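# Move foam block from file cabinet drawer into tote

## Task

Remove the foam block from the lowest drawer of the short, slim file cabinet with three drawers and set it inside the tote so that no part sticks out past the tote's walls. At the end, every drawer in the room must be closed all the way, the tote must be standing upright, and each cabinet must remain close to its original spot. The robot must not tip over or finish leaning. Anything that stays in place only because the robot is holding it does not count as achieved.

## Robot and tools

ROBOT. A LeKiwi: a small base on three omni wheels with a single five-joint arm ending in a gripper. The shoulder sits 0.07 m ahead of the base centre and 0.21 m above the floor. The hand can reach about 0.44 m from the shoulder.

FRAMES. Base frame: origin on the floor at the centre of the wheels, x forward, y left, z up. hand_pose is reported in this frame and marks the tip point of the fixed jaw, where the moving jaw closes. With all arm joints at 0, the hand's z axis points forward, its x axis to the robot's right and its y axis down. The moving jaw opens toward the hand's -y. The odometry frame is the base frame as it was when the scene began. base_odometry comes only from wheel rotation, so wheel slip shows up as travel. Heading grows to the left and runs from -3.142 to 3.142.

execute_actions. Argument "actions" is a list holding one action or none. An empty list moves nothing and just returns the state and images. An action may contain "base", "joints" or both. Their motions begin together and may finish at different times. No action runs longer than 15 s.
- "base" holds exactly one relative move, measured from where the base last located itself in the most recent state report: {"translate_m": d} drives straight, metres, forward positive, -1 to 1; {"sideways_m": d} slides, metres, left positive, -1 to 1; {"rotate_rad": d} turns in place, radians, left positive, -3.2 to 3.2.
- "joints" is one object of absolute targets in radians, keyed by name: shoulder_pan_rad -1.919 to 1.919 (0 ahead, positive swings right); shoulder_lift_rad -1.745 to 1.745 (0 upper arm about vertical, positive tilts it forward); elbow_flex_rad -1.69 to 1.58 (0 forearm horizontal when lift is 0, positive drops the hand); wrist_flex_rad -1.658 to 1.658 (0 straight with the forearm, positive tips the jaws down); wrist_roll_rad -2.743 to 2.841 (spin about the hand's axis, positive counter-clockwise looking from the forearm); gripper_rad 0 to 1.919 (0 closed). Done tolerances: pan ±0.02, lift ±0.1, elbow ±0.07, wrist flex ±0.03, roll ±0.02, gripper ±0.02.
A joint or base left out of an action may still be driving toward an earlier target without the status showing it. An unknown key or a value out of range gets the whole call rejected and nothing moves.
"cameras": a list of "cam_front", "cam_wrist" or "all". Missing, null or ["all"] returns both; [] returns none. The "pictures" line gives the image order. cam_front (644x476) is fixed low on the base looking forward; cam_wrist (476x644) rides on the hand. Their calibration is approximate, and the wrist camera's pose also carries the joint reading errors.

wait: "seconds" 0 to 10; commands nothing new and returns state and images.
zoom_image: "camera" (cam_front or cam_wrist) and "region" [x0, y0, x1, y1] in pixels of that camera's latest full image, origin top-left, at most 504 by 504.
read_manual: optional "section", only "licences"; it gives the URDF legal texts and moves nothing.
finished_scene: "scene", the integer of the current scene. It ends the scene for good once the robot has held the last command, so call it only when the goal is stable.

RESULTS. base_status and joint_status describe how each motion of the last accepted action ended. "done": target reached (for the base, the wheels turned the full amount, slip included). "off_target": settled away from the target and possibly still pushing. "time_out": the target is dropped and the joint holds where it is. This robot keeps pushing on contact and never reports "contact_stop". "joint command not followed", usually with a "cause:" line, means a safety check refused the arm targets (the gripper part still runs); joints then show "not_followed", and the robot may retry them later, so answer by sending fresh targets for all five arm joints. on_its_own lists what moved without being commanded. If a reported stop occurs, the remaining motion calls of that same reply are skipped.

FORCE LOSS. A joint or the gripper blocked for 2 s in total while its target is roughly 0.3 rad or more past its reading quietly falls to 20% strength. Restore it by commanding a target 0.1 rad from the reading, away from the obstacle; for the gripper that means opening and releasing the object.

GRIPPER. Tip gap is about 0.04 m at 0.5, 0.08 m at 1.0 and 0.11 m fully open. Close to a bit under the object's width, not to 0. After closing, "off_target" means the jaws met something and "done" means they may hold nothing. Once stopped on an object, command 0.2 rad below the reading to grip.

ACCURACY AND SPEED. Each joint reading has a constant bias up to 2 degrees, so hand_pose may be about 26 mm wrong. Base speed is about 0.20 m/s and 1.0 rad/s turning; arm joints 1.3 to 2.2 rad/s. While you are thinking the robot keeps holding its last command.

BALANCE. It tips forward easily. At rest it holds 0.15 kg with the hand at x = 0.25 m but only 0.03 kg at 0.43 m; with shoulder_lift_rad at 1 or above, only 0.04 kg at 0.25 m and nothing at 0.3 m or beyond. Pulling hard, pressing on the floor or furniture, lifting against a shelf underside, or large arm sweeps can topple it. Carry loads with the hand tucked in.

HEAT. Holding weight warms motors, even during thinking. A MOTOR HOT line appears from 55 °C; at 70 °C an OVER-TEMPERATURE FAULT stops the arm, the hot joints go limp until cooled, and affected keys read "limit_stop_at_motor_heat"; resend those targets afterwards.

AVOID. Dropping or flinging the block, slamming drawers, hard collisions, strong shoves that move a cabinet, knocking the tote over, and ending with anything supported only by the gripper. Loose items may occasionally get a brief push from outside.

Each tool is called after ">>>" as a command line: name --argument value for each argument, lists and objects as JSON in quotes; but a table of rows of numbers goes row by row, as --pt "numbers of a row", without its own name.

## Session

>>> execute_actions --actions '[]'

Scene clock: 0.00 s.
base_odometry: x=+0.000 y=+0.000 heading=+0.000 (m, m, rad; odometry frame)
base_status: not commanded
joint_positions: shoulder_pan_rad=+0.170 shoulder_lift_rad=-1.498 elbow_flex_rad=-0.268 wrist_flex_rad=+1.482 wrist_roll_rad=-1.501 gripper_rad=+1.920
joint_status: not commanded
hand_pose: x=+0.1106 y=+0.0003 z=+0.4210 quat_wxyz=(+0.797, +0.045, +0.598, -0.076) (m; base frame)
pictures: cam_front, cam_wrist
Images, in order (width x height): cam_front 644x476, cam_wrist 476x644.

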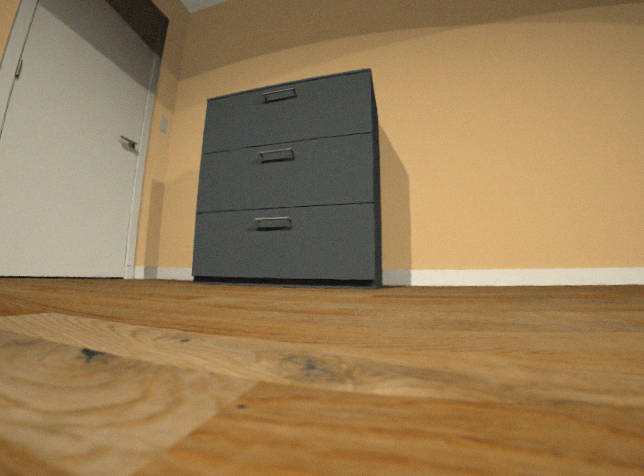

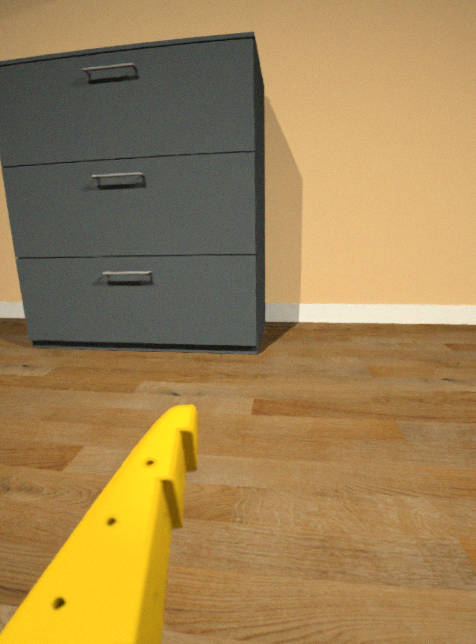

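>>> execute_actions --actions '[{"base":{"rotate_rad":-1.4}}]'

>>> execute_actions --actions '[{"base":{"rotate_rad":-1.6}}]'

Scene clock: 11.53 s.
base_odometry: x=+0.000 y=+0.000 heading=-1.396 (m, m, rad; odometry frame)
base_status: done
joint_positions: shoulder_pan_rad=+0.170 shoulder_lift_rad=-1.498 elbow_flex_rad=-0.268 wrist_flex_rad=+1.482 wrist_roll_rad=-1.501 gripper_rad=+1.920
joint_status: not commanded
hand_pose: x=+0.1106 y=+0.0003 z=+0.4210 quat_wxyz=(+0.797, +0.045, +0.598, -0.076) (m; base frame)
pictures: cam_front, cam_wrist
Images, in order (width x height): cam_front 644x476, cam_wrist 476x644.

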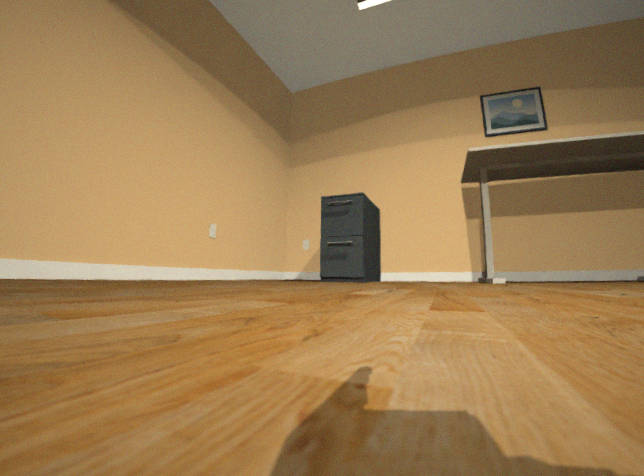

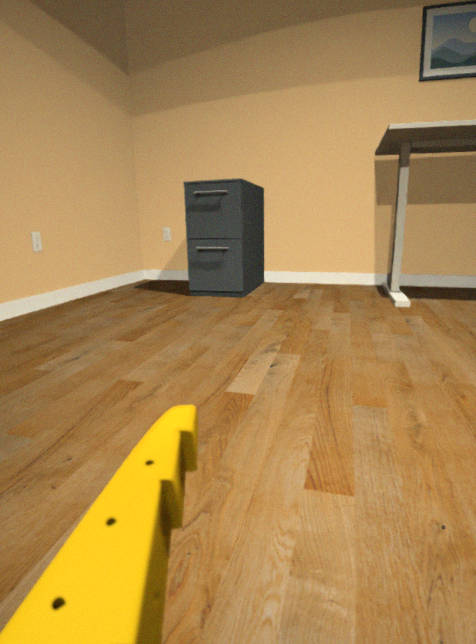

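Scene clock: 14.10 s.
base_odometry: x=+0.000 y=+0.000 heading=-2.992 (m, m, rad; odometry frame)
base_status: done
joint_positions: shoulder_pan_rad=+0.170 shoulder_lift_rad=-1.498 elbow_flex_rad=-0.268 wrist_flex_rad=+1.482 wrist_roll_rad=-1.501 gripper_rad=+1.920
joint_status: not commanded
hand_pose: x=+0.1106 y=+0.0003 z=+0.4210 quat_wxyz=(+0.797, +0.045, +0.598, -0.076) (m; base frame)
pictures: cam_front, cam_wrist
Images, in order (width x height): cam_front 644x476, cam_wrist 476x644.

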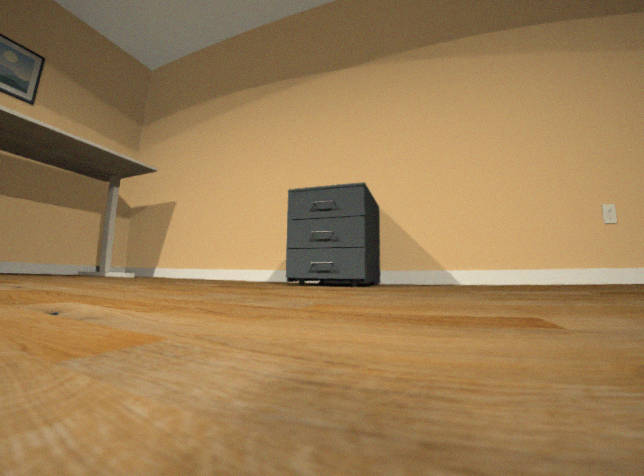

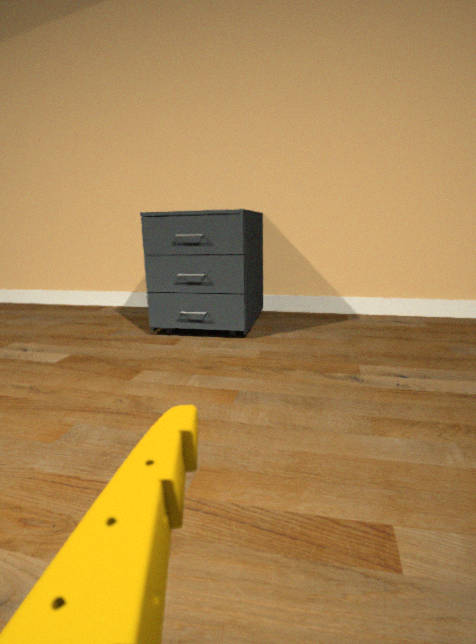

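>>> zoom_image --camera "cam_wrist" --region '[120, 190, 290, 350]'

>>> zoom_image --camera "cam_front" --region '[270, 170, 400, 300]'

Region (120, 190, 290, 350) of cam_wrist's 476x644 image, scaled by 2.965; it fills the top 474 rows of this view, and the rest is white.

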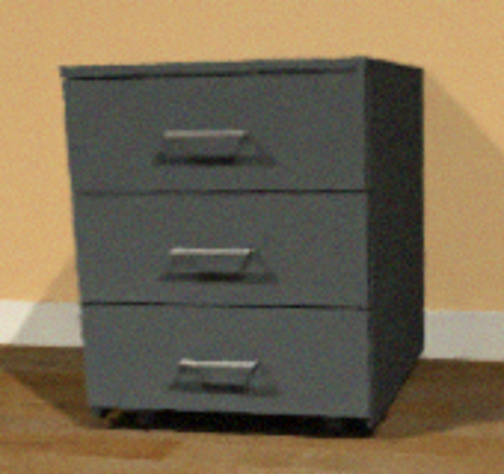

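Region (270, 170, 400, 300) of cam_front's 644x476 image, scaled by 3.877.

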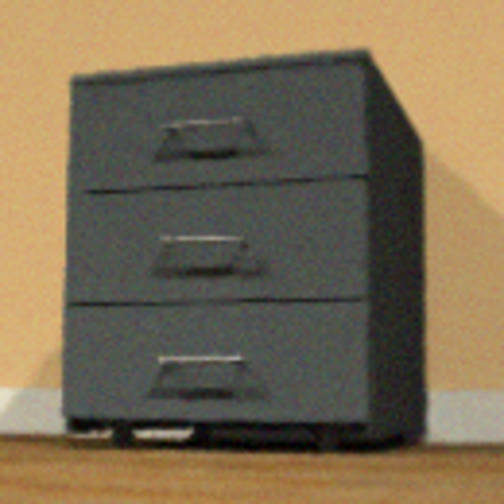

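>>> execute_actions --actions '[{"base":{"translate_m":0.9},"joints":{"shoulder_pan_rad":1.75}}]'

Scene clock: 46.97 s.
base_odometry: x=-0.890 y=-0.134 heading=-2.992 (m, m, rad; odometry frame)
base_status: done
joint_positions: shoulder_pan_rad=+1.744 shoulder_lift_rad=-1.500 elbow_flex_rad=-0.268 wrist_flex_rad=+1.482 wrist_roll_rad=-1.501 gripper_rad=+1.920
joint_status: all done
hand_pose: x=+0.0673 y=-0.0433 z=+0.4210 quat_wxyz=(+0.509, +0.455, +0.390, -0.618) (m; base frame)
pictures: cam_front, cam_wrist
camera_calibration (this result's frames):
cam_wrist: T_world_to_cam=[[-0.978278, 0.207223, 0.0054821, 0.0638873], [0.0492443, 0.258003, -0.964888, 0.440959], [-0.201361, -0.943659, -0.262604, 0.154512], [0, 0, 0, 1]] pos_world=[0.0718976, 0.0187985, 0.465702]
Images, in order (width x height): cam_front 644x476, cam_wrist 476x644.

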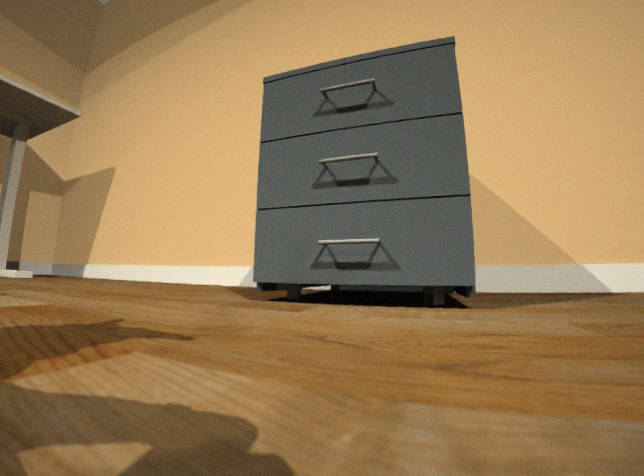

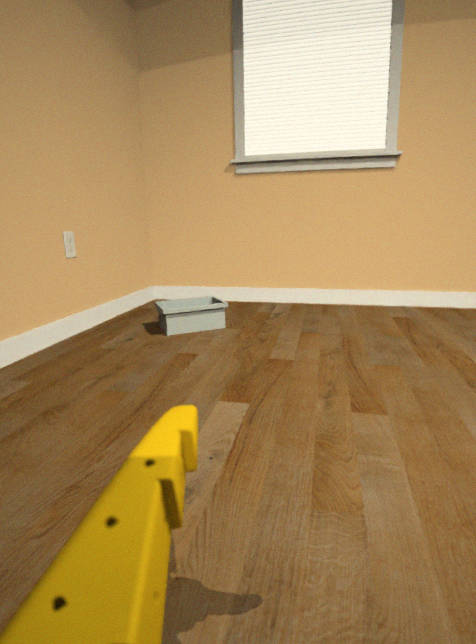

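>>> execute_actions --actions '[{"base":{"rotate_rad":-0.37},"joints":{"shoulder_pan_rad":0.0,"shoulder_lift_rad":-1.0,"elbow_flex_rad":0.8,"wrist_flex_rad":0.5,"gripper_rad":0.6}}]' --cameras '[]'

>>> execute_actions --actions '[{"base":{"sideways_m":0.145},"joints":{"shoulder_lift_rad":-0.8,"elbow_flex_rad":1.5,"wrist_flex_rad":-0.15,"wrist_roll_rad":0.0}}]'

Scene clock: 105.30 s.
base_odometry: x=-0.890 y=-0.134 heading=+2.924 (m, m, rad; odometry frame)
base_status: done
joint_positions: shoulder_pan_rad=+0.007 shoulder_lift_rad=-1.000 elbow_flex_rad=+0.807 wrist_flex_rad=+0.516 wrist_roll_rad=-1.501 gripper_rad=+0.607
joint_status: all done
hand_pose: x=+0.3014 y=+0.0060 z=+0.2730 quat_wxyz=(+0.584, -0.006, +0.812, -0.008) (m; base frame)
pictures: none
No camera images: the call's "cameras" was empty. Leave "cameras" out to get every camera's image.

Scene clock: 107.17 s.
base_odometry: x=-0.921 y=-0.274 heading=+2.923 (m, m, rad; odometry frame)
base_status: done
joint_positions: shoulder_pan_rad=+0.006 shoulder_lift_rad=-0.800 elbow_flex_rad=+1.503 wrist_flex_rad=-0.135 wrist_roll_rad=-0.010 gripper_rad=+0.607
joint_status: all done
hand_pose: x=+0.2735 y=-0.0012 z=+0.1311 quat_wxyz=(+0.349, -0.600, +0.640, -0.331) (m; base frame)
pictures: cam_front, cam_wrist
camera_calibration (this result's frames):
cam_wrist: T_world_to_cam=[[0.508734, -0.0673253, 0.858287, -0.260304], [-0.485688, -0.845589, 0.221554, 0.129656], [0.710842, -0.529572, -0.462879, -0.0630085], [0, 0, 0, 1]] pos_world=[0.240187, 0.0587435, 0.165524]
Images, in order (width x height): cam_front 644x476, cam_wrist 476x644.

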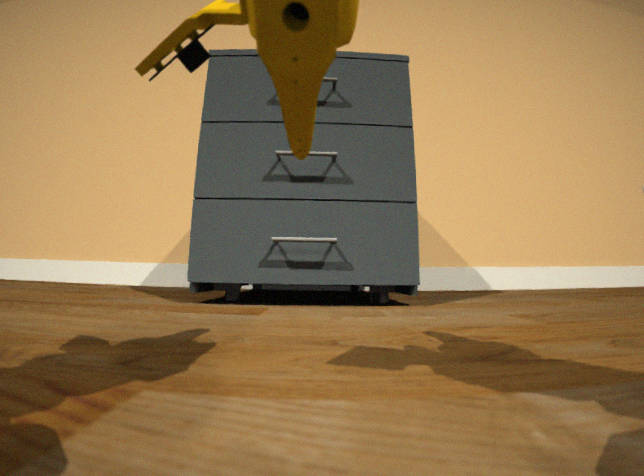

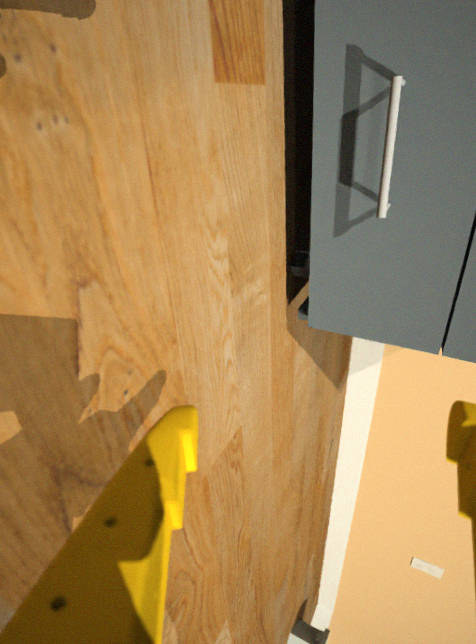

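>>> execute_actions --actions '[{"base":{"translate_m":0.22},"joints":{"shoulder_lift_rad":-0.5,"elbow_flex_rad":1.55,"wrist_flex_rad":-0.47,"wrist_roll_rad":0.03}}]'

Scene clock: 127.47 s.
base_odometry: x=-1.135 y=-0.227 heading=+2.922 (m, m, rad; odometry frame)
base_status: done
joint_positions: shoulder_pan_rad=+0.006 shoulder_lift_rad=-0.800 elbow_flex_rad=+1.508 wrist_flex_rad=-0.135 wrist_roll_rad=-0.009 gripper_rad=+0.607
joint_status: shoulder_lift_rad not_followed (moved +0.000 of +0.300); elbow_flex_rad not_followed (moved +0.005 of +0.047); wrist_flex_rad not_followed (moved -0.001 of -0.335); wrist_roll_rad not_followed (moved +0.001 of +0.040)
hand_pose: x=+0.2726 y=-0.0012 z=+0.1300 quat_wxyz=(+0.347, -0.601, +0.640, -0.330) (m; base frame)
pictures: cam_front, cam_wrist
joint command not followed: on one or more control steps a check withheld the commanded joint targets, and the robot was not sent them on those steps. On the call's last step the targets were still withheld.
cause: the commanded joint targets would bring two parts of the arm too close to each other (shoulder_lift_rad and elbow_flex_rad lie between them); next, command targets that bring no two parts of the arm closer together.
camera_calibration (this result's frames):
cam_wrist: T_world_to_cam=[[0.51274, -0.0658187, 0.856017, -0.259749], [-0.483959, -0.845708, 0.224857, 0.128595], [0.709141, -0.529571, -0.465482, -0.0621364], [0, 0, 0, 1]] pos_world=[0.239482, 0.0587522, 0.164511]
Images, in order (width x height): cam_front 644x476, cam_wrist 476x644.

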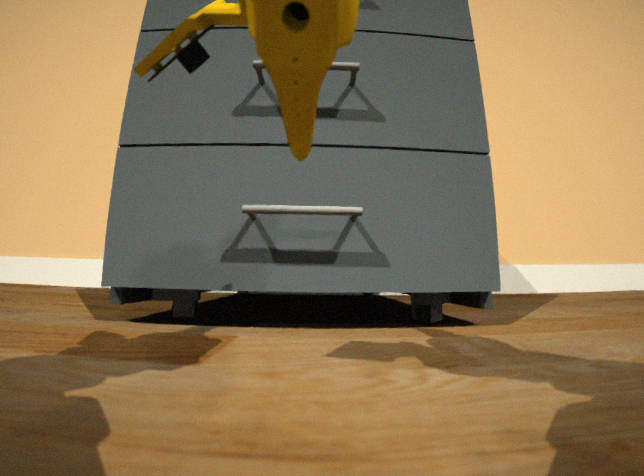

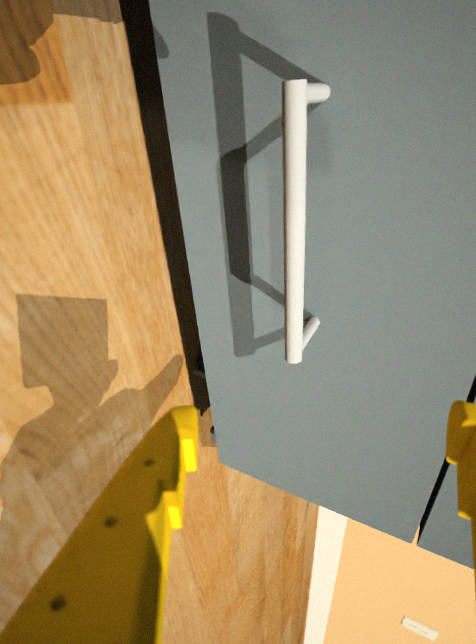

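>>> execute_actions --actions '[{"joints":{"shoulder_pan_rad":0.0,"shoulder_lift_rad":-0.3,"elbow_flex_rad":1.4,"wrist_flex_rad":-0.5,"wrist_roll_rad":0.03,"gripper_rad":0.5}}]'

Scene clock: 141.17 s.
base_odometry: x=-1.135 y=-0.227 heading=+2.922 (m, m, rad; odometry frame)
base_status: not commanded
joint_positions: shoulder_pan_rad=+0.006 shoulder_lift_rad=-0.300 elbow_flex_rad=+1.425 wrist_flex_rad=-0.485 wrist_roll_rad=+0.021 gripper_rad=+0.507
joint_status: all done
hand_pose: x=+0.2777 y=-0.0014 z=+0.1030 quat_wxyz=(+0.321, -0.621, +0.643, -0.314) (m; base frame)
pictures: cam_front, cam_wrist
joint command not followed: on one or more control steps a check withheld the commanded joint targets, and the robot was not sent them on those steps.
cause: the commanded joint targets would bring two parts of the arm too close to each other (shoulder_lift_rad and elbow_flex_rad lie between them); next, command targets that bring no two parts of the arm closer together.
camera_calibration (this result's frames):
cam_wrist: T_world_to_cam=[[0.570315, -0.0370602, 0.82059, -0.251565], [-0.452924, -0.847588, 0.276505, 0.122971], [0.685274, -0.52936, -0.500177, -0.0682556], [0, 0, 0, 1]] pos_world=[0.245942, 0.0587742, 0.138289]
Images, in order (width x height): cam_front 644x476, cam_wrist 476x644.

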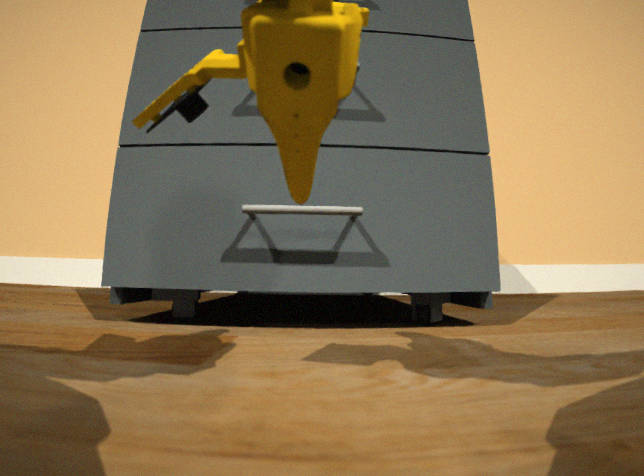

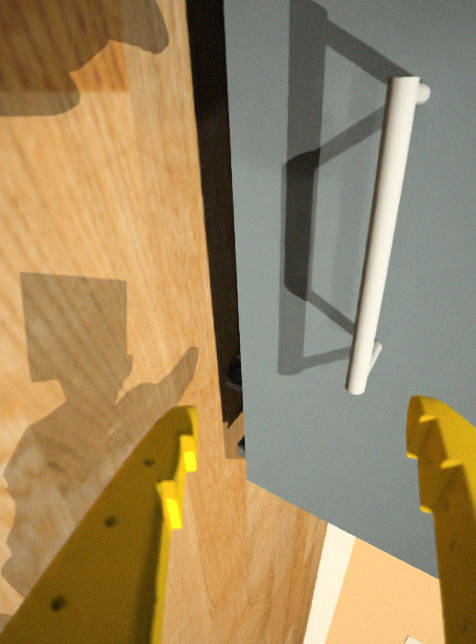

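>>> execute_actions --actions '[{"base":{"translate_m":0.075}}]'

Scene clock: 146.60 s.
base_odometry: x=-1.208 y=-0.211 heading=+2.923 (m, m, rad; odometry frame)
base_status: done
joint_positions: shoulder_pan_rad=+0.006 shoulder_lift_rad=-0.300 elbow_flex_rad=+1.425 wrist_flex_rad=-0.486 wrist_roll_rad=+0.021 gripper_rad=+0.507
joint_status: not commanded
hand_pose: x=+0.2779 y=-0.0014 z=+0.1032 quat_wxyz=(+0.321, -0.621, +0.642, -0.314) (m; base frame)
pictures: cam_front, cam_wrist
camera_calibration (this result's frames):
cam_wrist: T_world_to_cam=[[0.569055, -0.0370528, 0.821464, -0.251551], [-0.453348, -0.847585, 0.275818, 0.123178], [0.686041, -0.529364, -0.499121, -0.0685903], [0, 0, 0, 1]] pos_world=[0.246044, 0.0587736, 0.13843]
Images, in order (width x height): cam_front 644x476, cam_wrist 476x644.

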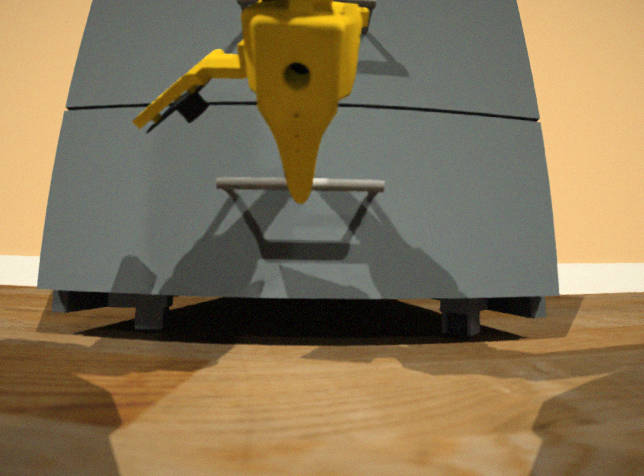

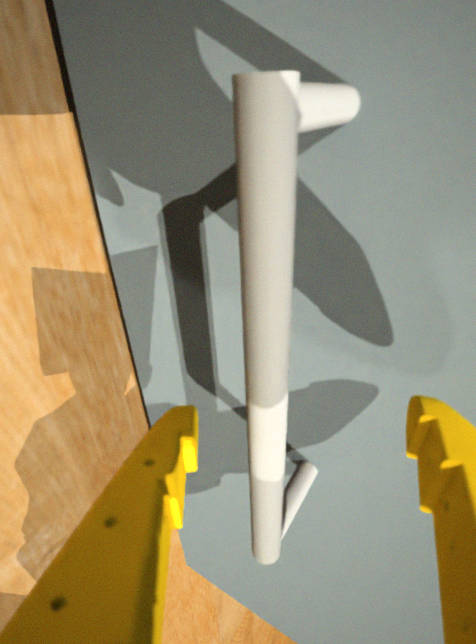

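>>> execute_actions --actions '[{"base":{"translate_m":0.013}}]'

Scene clock: 154.10 s.
base_odometry: x=-1.219 y=-0.208 heading=+2.923 (m, m, rad; odometry frame)
base_status: done
joint_positions: shoulder_pan_rad=+0.006 shoulder_lift_rad=-0.299 elbow_flex_rad=+1.436 wrist_flex_rad=-0.486 wrist_roll_rad=+0.021 gripper_rad=+0.503
joint_status: not commanded
hand_pose: x=+0.2753 y=-0.0014 z=+0.1009 quat_wxyz=(+0.317, -0.623, +0.644, -0.310) (m; base frame)
pictures: cam_front, cam_wrist
camera_calibration (this result's frames):
cam_wrist: T_world_to_cam=[[0.579093, -0.0371115, 0.814416, -0.250285], [-0.449929, -0.847605, 0.281299, 0.121163], [0.679864, -0.529328, -0.50754, -0.0654117], [0, 0, 0, 1]] pos_world=[0.243924, 0.058786, 0.136554]
Images, in order (width x height): cam_front 644x476, cam_wrist 476x644.

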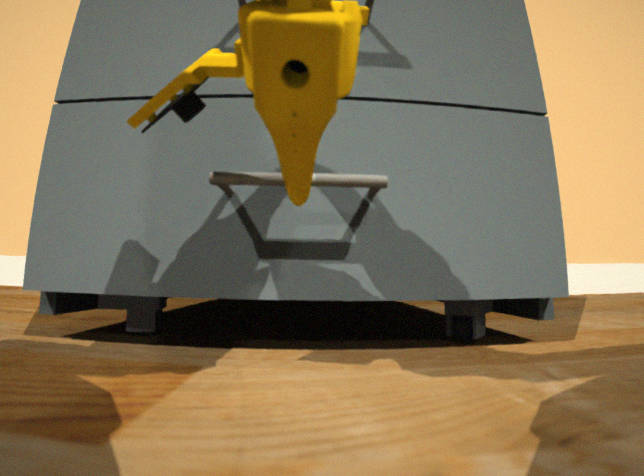

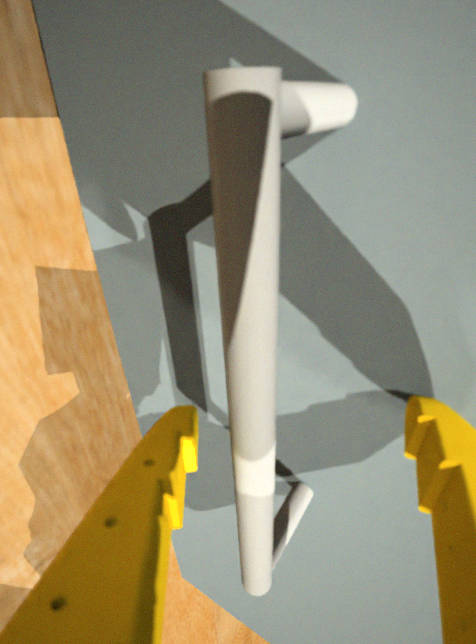

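>>> execute_actions --actions '[{"joints":{"gripper_rad":0.0}}]'

Scene clock: 158.50 s.
base_odometry: x=-1.220 y=-0.208 heading=+2.923 (m, m, rad; odometry frame)
base_status: not commanded
joint_positions: shoulder_pan_rad=+0.006 shoulder_lift_rad=-0.299 elbow_flex_rad=+1.410 wrist_flex_rad=-0.491 wrist_roll_rad=+0.022 gripper_rad=+0.029
joint_status: gripper_rad off_target (ended at +0.029, target +0.000)
hand_pose: x=+0.2816 y=-0.0015 z=+0.1064 quat_wxyz=(+0.327, -0.618, +0.639, -0.320) (m; base frame)
pictures: cam_front, cam_wrist
camera_calibration (this result's frames):
cam_wrist: T_world_to_cam=[[0.553877, -0.0354316, 0.831844, -0.253096], [-0.457591, -0.84763, 0.268579, 0.125901], [0.69558, -0.529404, -0.485696, -0.0736523], [0, 0, 0, 1]] pos_world=[0.249026, 0.0587579, 0.140949]
Images, in order (width x height): cam_front 644x476, cam_wrist 476x644.

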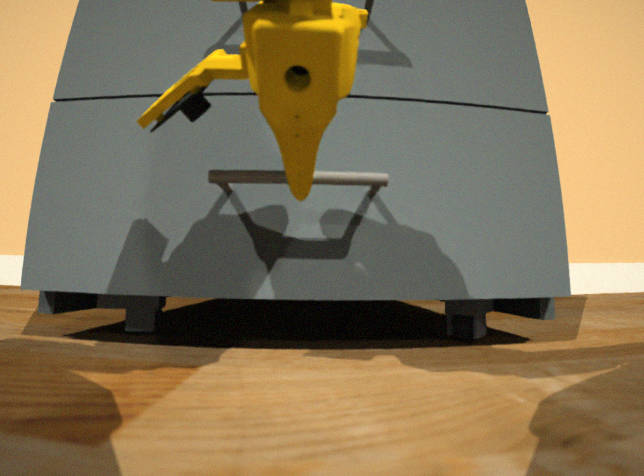

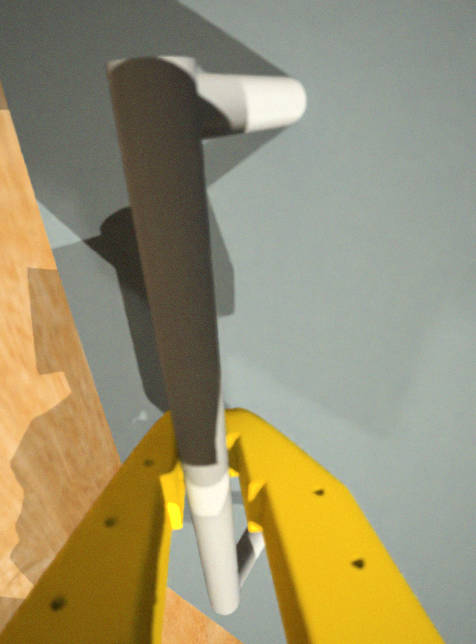

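>>> execute_actions --actions '[{"base":{"translate_m":-0.06}}]'

Scene clock: 162.80 s.
base_odometry: x=-1.162 y=-0.221 heading=+2.923 (m, m, rad; odometry frame)
base_status: done
joint_positions: shoulder_pan_rad=+0.004 shoulder_lift_rad=-0.291 elbow_flex_rad=+1.410 wrist_flex_rad=-0.498 wrist_roll_rad=+0.022 gripper_rad=+0.022
joint_status: not commanded
hand_pose: x=+0.2815 y=-0.0011 z=+0.1060 quat_wxyz=(+0.327, -0.619, +0.638, -0.320) (m; base frame)
pictures: cam_front, cam_wrist
camera_calibration (this result's frames):
cam_wrist: T_world_to_cam=[[0.553931, -0.0345819, 0.831844, -0.252716], [-0.45629, -0.848331, 0.268579, 0.125923], [0.696391, -0.528336, -0.485696, -0.0739072], [0, 0, 0, 1]] pos_world=[0.248913, 0.0590372, 0.140503]
Images, in order (width x height): cam_front 644x476, cam_wrist 476x644.

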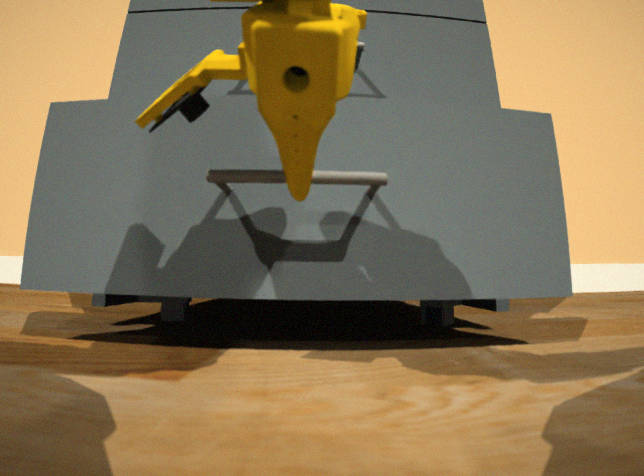

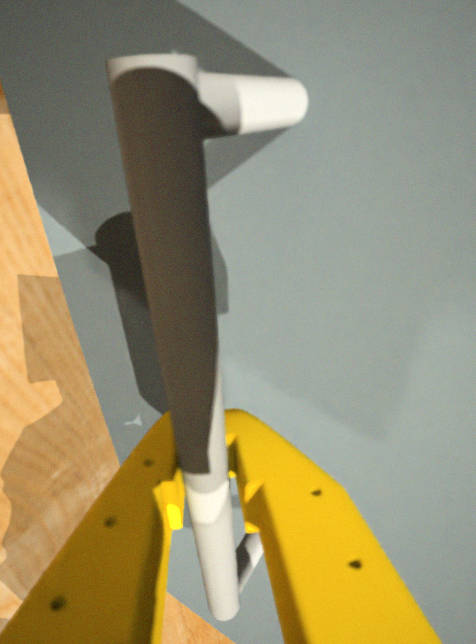

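>>> execute_actions --actions '[{"base":{"translate_m":-0.18}}]'

Scene clock: 168.53 s.
base_odometry: x=-0.987 y=-0.260 heading=+2.924 (m, m, rad; odometry frame)
base_status: done
joint_positions: shoulder_pan_rad=+0.000 shoulder_lift_rad=-0.290 elbow_flex_rad=+1.410 wrist_flex_rad=-0.498 wrist_roll_rad=+0.022 gripper_rad=+0.021
joint_status: not commanded
hand_pose: x=+0.2814 y=-0.0001 z=+0.1057 quat_wxyz=(+0.327, -0.621, +0.637, -0.319) (m; base frame)
pictures: cam_front, cam_wrist
camera_calibration (this result's frames):
cam_wrist: T_world_to_cam=[[0.555359, -0.032032, 0.830993, -0.252673], [-0.451969, -0.850421, 0.269273, 0.125476], [0.698069, -0.525126, -0.486767, -0.0737732], [0, 0, 0, 1]] pos_world=[0.248534, 0.0598737, 0.140271]
Images, in order (width x height): cam_front 644x476, cam_wrist 476x644.

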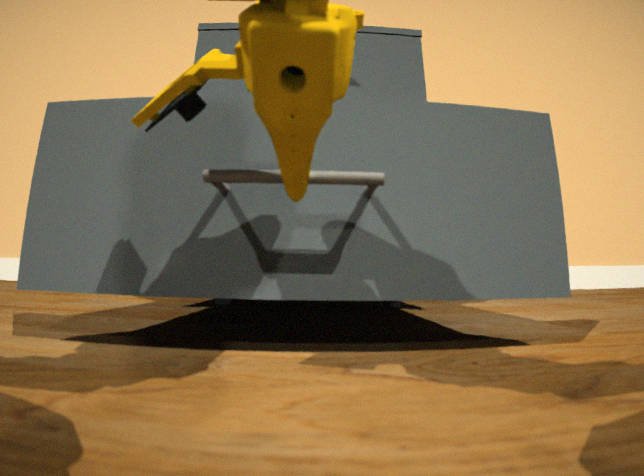

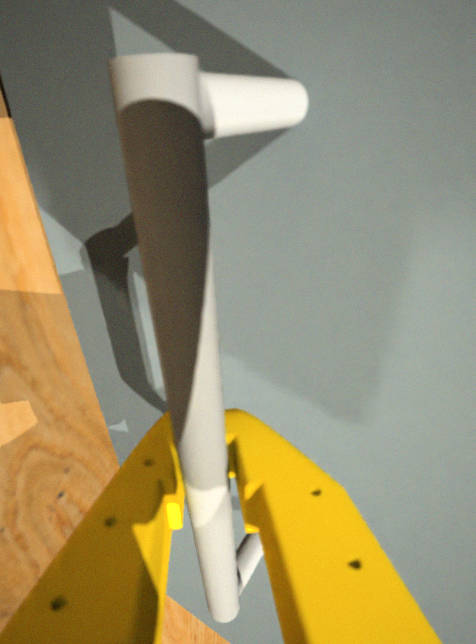

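>>> execute_actions --actions '[{"joints":{"gripper_rad":0.45}}]' --cameras '[]'

>>> execute_actions --actions '[{"base":{"translate_m":-0.045}}]'

Scene clock: 174.03 s.
base_odometry: x=-0.987 y=-0.260 heading=+2.924 (m, m, rad; odometry frame)
base_status: not commanded
joint_positions: shoulder_pan_rad=+0.000 shoulder_lift_rad=-0.290 elbow_flex_rad=+1.417 wrist_flex_rad=-0.497 wrist_roll_rad=+0.022 gripper_rad=+0.441
joint_status: all done
hand_pose: x=+0.2796 y=-0.0001 z=+0.1040 quat_wxyz=(+0.324, -0.622, +0.639, -0.316) (m; base frame)
pictures: none
No camera images: the call's "cameras" was empty. Leave "cameras" out to get every camera's image.

Scene clock: 175.10 s.
base_odometry: x=-0.944 y=-0.269 heading=+2.924 (m, m, rad; odometry frame)
base_status: done
joint_positions: shoulder_pan_rad=+0.000 shoulder_lift_rad=-0.290 elbow_flex_rad=+1.417 wrist_flex_rad=-0.497 wrist_roll_rad=+0.022 gripper_rad=+0.442
joint_status: not commanded
hand_pose: x=+0.2796 y=-0.0001 z=+0.1040 quat_wxyz=(+0.324, -0.622, +0.639, -0.316) (m; base frame)
pictures: cam_front, cam_wrist
camera_calibration (this result's frames):
cam_wrist: T_world_to_cam=[[0.562984, -0.0320299, 0.825847, -0.251886], [-0.449471, -0.850421, 0.273424, 0.123954], [0.693559, -0.525128, -0.49317, -0.0713585], [0, 0, 0, 1]] pos_world=[0.247013, 0.0598732, 0.138935]
Images, in order (width x height): cam_front 644x476, cam_wrist 476x644.

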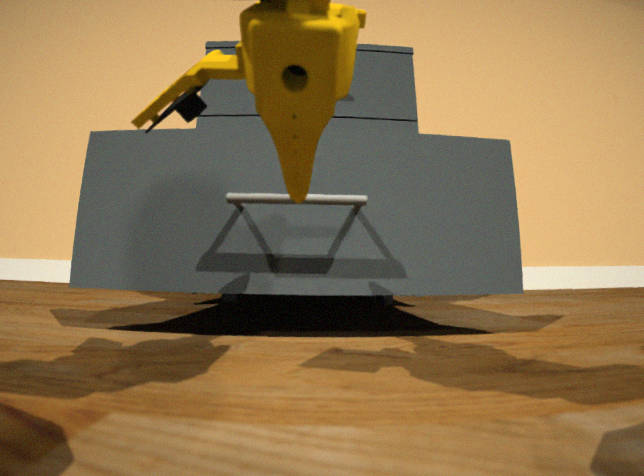

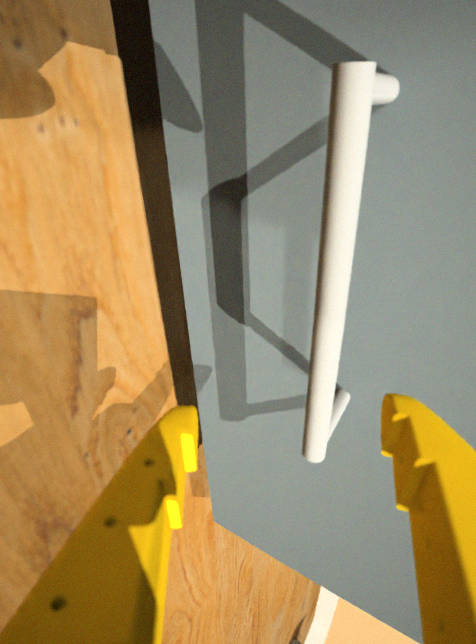

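>>> execute_actions --actions '[{"joints":{"shoulder_lift_rad":-0.8,"elbow_flex_rad":1.4,"wrist_flex_rad":0.2,"gripper_rad":0.2}}]' --cameras '[]'

>>> execute_actions --actions '[{"joints":{"shoulder_pan_rad":0,"shoulder_lift_rad":-0.5,"elbow_flex_rad":-0.5,"wrist_flex_rad":1.5,"wrist_roll_rad":-1.55,"gripper_rad":1.0}}]'

Scene clock: 205.40 s.
base_odometry: x=-0.944 y=-0.269 heading=+2.924 (m, m, rad; odometry frame)
base_status: not commanded
joint_positions: shoulder_pan_rad=+0.000 shoulder_lift_rad=-0.781 elbow_flex_rad=+1.417 wrist_flex_rad=+0.197 wrist_roll_rad=+0.022 gripper_rad=+0.207
joint_status: all done
hand_pose: x=+0.2517 y=-0.0001 z=+0.1084 quat_wxyz=(+0.258, -0.651, +0.668, -0.251) (m; base frame)
pictures: none
No camera images: the call's "cameras" was empty. Leave "cameras" out to get every camera's image.

Scene clock: 207.33 s.
base_odometry: x=-0.944 y=-0.269 heading=+2.924 (m, m, rad; odometry frame)
base_status: not commanded
joint_positions: shoulder_pan_rad=+0.000 shoulder_lift_rad=-0.500 elbow_flex_rad=-0.472 wrist_flex_rad=+1.497 wrist_roll_rad=-1.541 gripper_rad=+0.993
joint_status: all done
hand_pose: x=+0.2786 y=+0.0078 z=+0.3549 quat_wxyz=(+0.499, +0.008, +0.866, +0.005) (m; base frame)
pictures: cam_front, cam_wrist
camera_calibration (this result's frames):
cam_wrist: T_world_to_cam=[[-0.0402842, -0.999177, -0.00483948, 0.0121387], [-0.880228, 0.0377797, -0.473044, 0.439706], [0.472837, -0.0147963, -0.881025, 0.252383], [0, 0, 0, 1]] pos_world=[0.268195, -0.000748887, 0.430415]
Images, in order (width x height): cam_front 644x476, cam_wrist 476x644.

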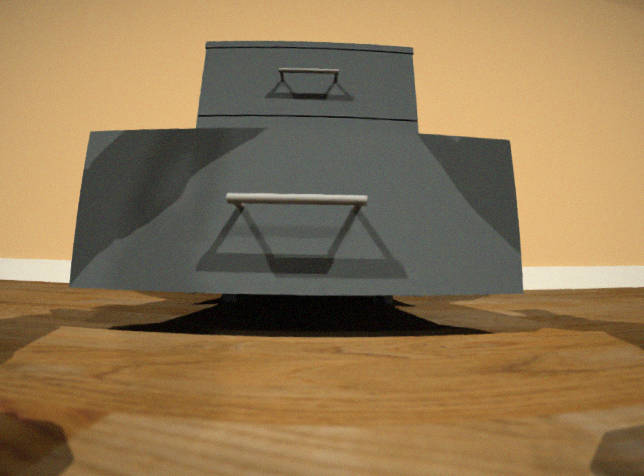

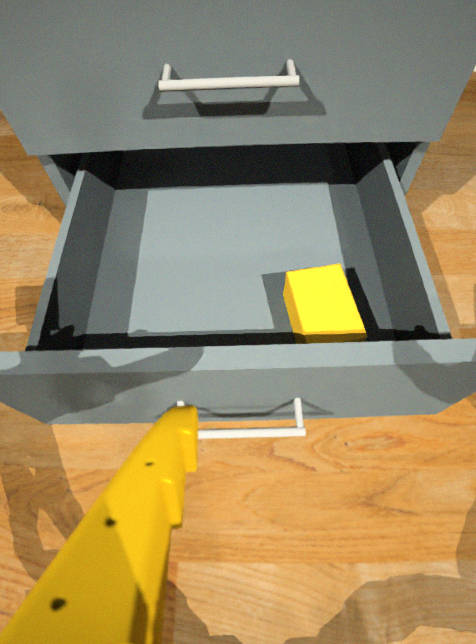

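>>> execute_actions --actions '[{"base":{"sideways_m":-0.065}}]' --cameras '[]'

>>> execute_actions --actions '[{"base":{"translate_m":0.16},"joints":{"shoulder_lift_rad":-0.1,"elbow_flex_rad":-0.3,"wrist_flex_rad":1.6,"wrist_roll_rad":-1.45,"gripper_rad":1.1}}]'

Scene clock: 235.43 s.
base_odometry: x=-0.930 y=-0.206 heading=+2.926 (m, m, rad; odometry frame)
base_status: done
joint_positions: shoulder_pan_rad=+0.000 shoulder_lift_rad=-0.500 elbow_flex_rad=-0.474 wrist_flex_rad=+1.497 wrist_roll_rad=-1.541 gripper_rad=+0.993
joint_status: not commanded
hand_pose: x=+0.2785 y=+0.0078 z=+0.3553 quat_wxyz=(+0.500, +0.008, +0.866, +0.005) (m; base frame)
pictures: none
No camera images: the call's "cameras" was empty. Leave "cameras" out to get every camera's image.

Scene clock: 237.20 s.
base_odometry: x=-1.086 y=-0.172 heading=+2.926 (m, m, rad; odometry frame)
base_status: done
joint_positions: shoulder_pan_rad=+0.000 shoulder_lift_rad=-0.095 elbow_flex_rad=-0.294 wrist_flex_rad=+1.596 wrist_roll_rad=-1.458 gripper_rad=+1.093
joint_status: all done
hand_pose: x=+0.2940 y=+0.0078 z=+0.2294 quat_wxyz=(+0.181, -0.032, +0.983, -0.006) (m; base frame)
pictures: cam_front, cam_wrist
camera_calibration (this result's frames):
cam_wrist: T_world_to_cam=[[0.0430369, -0.997756, 0.0512851, -0.0252587], [-0.981883, -0.0327591, 0.186634, 0.272977], [-0.184536, -0.0583881, -0.98109, 0.351037], [0, 0, 0, 1]] pos_world=[0.333898, 0.00423681, 0.294747]
Images, in order (width x height): cam_front 644x476, cam_wrist 476x644.

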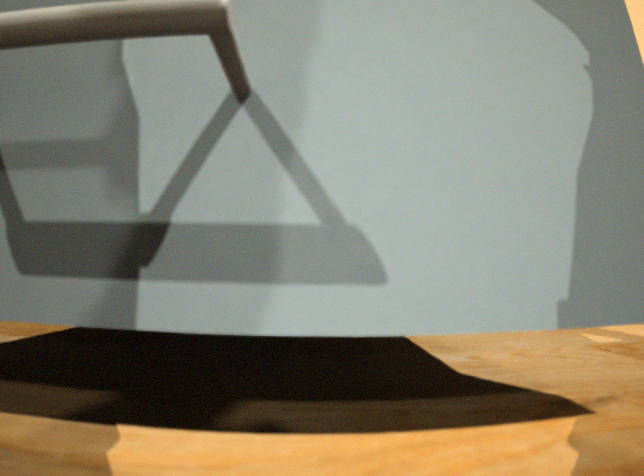

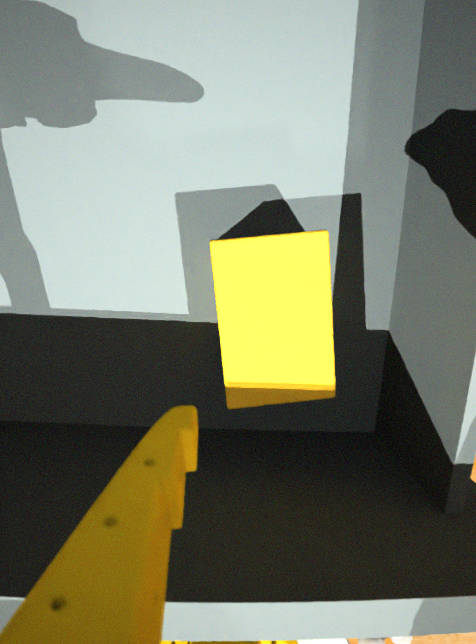

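>>> execute_actions --actions '[{"joints":{"shoulder_pan_rad":-0.04,"shoulder_lift_rad":0.25,"elbow_flex_rad":-0.11,"wrist_flex_rad":1.345,"wrist_roll_rad":-1.41,"gripper_rad":1.05}}]' --cameras '["cam_wrist"]'

Scene clock: 259.70 s.
base_odometry: x=-1.086 y=-0.172 heading=+2.926 (m, m, rad; odometry frame)
base_status: not commanded
joint_positions: shoulder_pan_rad=-0.032 shoulder_lift_rad=+0.261 elbow_flex_rad=-0.106 wrist_flex_rad=+1.355 wrist_roll_rad=-1.420 gripper_rad=+1.057
joint_status: all done
hand_pose: x=+0.2959 y=+0.0151 z=+0.1344 quat_wxyz=(+0.030, -0.067, +0.997, -0.001) (m; base frame)
pictures: cam_wrist
camera_calibration (this result's frames):
cam_wrist: T_world_to_cam=[[0.126549, -0.991214, 0.0384722, -0.0362311], [-0.876685, -0.0936124, 0.47187, 0.224303], [-0.464122, -0.0934427, -0.880829, 0.32844], [0, 0, 0, 1]] pos_world=[0.353665, 0.0157752, 0.184852]
Images, in order (width x height): cam_wrist 476x644.

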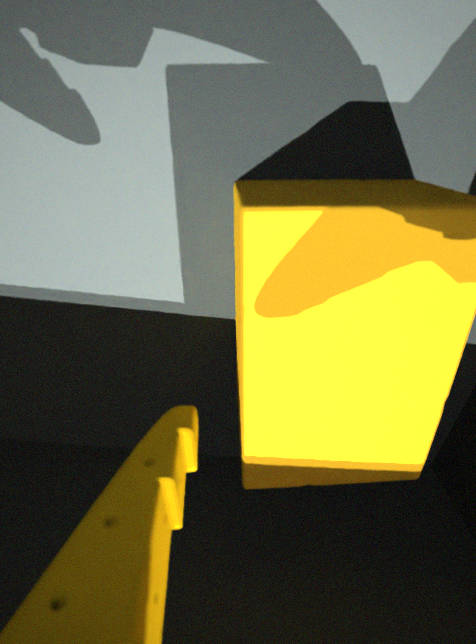

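>>> execute_actions --actions '[{"joints":{"shoulder_pan_rad":-0.015,"shoulder_lift_rad":0.405,"elbow_flex_rad":0.12,"wrist_flex_rad":0.95}}]' --cameras '["cam_wrist"]'

Scene clock: 273.13 s.
base_odometry: x=-1.086 y=-0.172 heading=+2.926 (m, m, rad; odometry frame)
base_status: not commanded
joint_positions: shoulder_pan_rad=-0.022 shoulder_lift_rad=+0.416 elbow_flex_rad=+0.123 wrist_flex_rad=+0.959 wrist_roll_rad=-1.420 gripper_rad=+1.057
joint_status: all done
hand_pose: x=+0.2974 y=+0.0127 z=+0.0756 quat_wxyz=(+0.036, -0.062, +0.997, -0.001) (m; base frame)
pictures: cam_wrist
camera_calibration (this result's frames):
cam_wrist: T_world_to_cam=[[0.11542, -0.992526, 0.0396262, -0.0333268], [-0.883362, -0.084318, 0.461044, 0.255802], [-0.454257, -0.0882178, -0.886492, 0.274555], [0, 0, 0, 1]] pos_world=[0.354531, 0.0127117, 0.126775]
Images, in order (width x height): cam_wrist 476x644.

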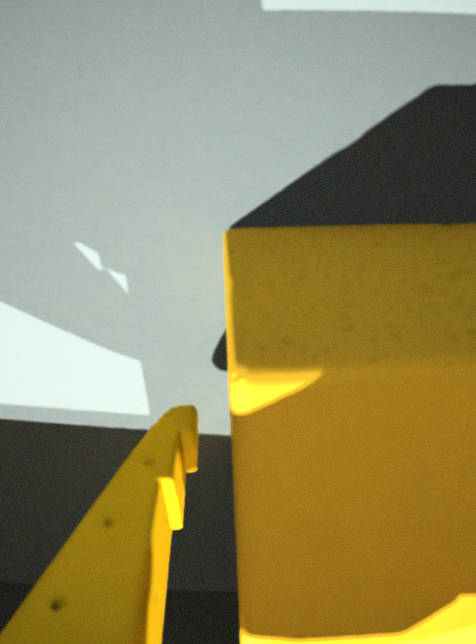

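>>> execute_actions --actions '[{"joints":{"gripper_rad":0.58}}]' --cameras '["cam_wrist"]'

Scene clock: 275.93 s.
base_odometry: x=-1.086 y=-0.172 heading=+2.926 (m, m, rad; odometry frame)
base_status: not commanded
joint_positions: shoulder_pan_rad=-0.014 shoulder_lift_rad=+0.408 elbow_flex_rad=+0.123 wrist_flex_rad=+0.956 wrist_roll_rad=-1.420 gripper_rad=+0.824
joint_status: gripper_rad off_target (ended at +0.824, target +0.580)
hand_pose: x=+0.2990 y=+0.0109 z=+0.0772 quat_wxyz=(+0.042, -0.058, +0.997, -0.002) (m; base frame)
pictures: cam_wrist
camera_calibration (this result's frames):
cam_wrist: T_world_to_cam=[[0.107373, -0.993388, 0.0406311, -0.0329691], [-0.888882, -0.0776093, 0.451515, 0.258652], [-0.445376, -0.0845967, -0.891338, 0.274204], [0, 0, 0, 1]] pos_world=[0.355575, 0.0105194, 0.128963]
Images, in order (width x height): cam_wrist 476x644.

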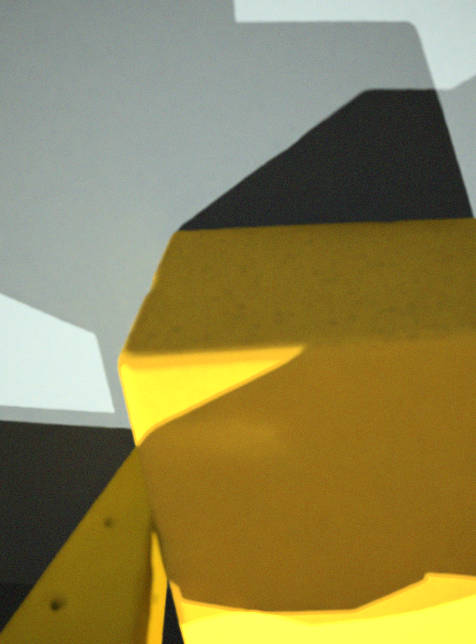

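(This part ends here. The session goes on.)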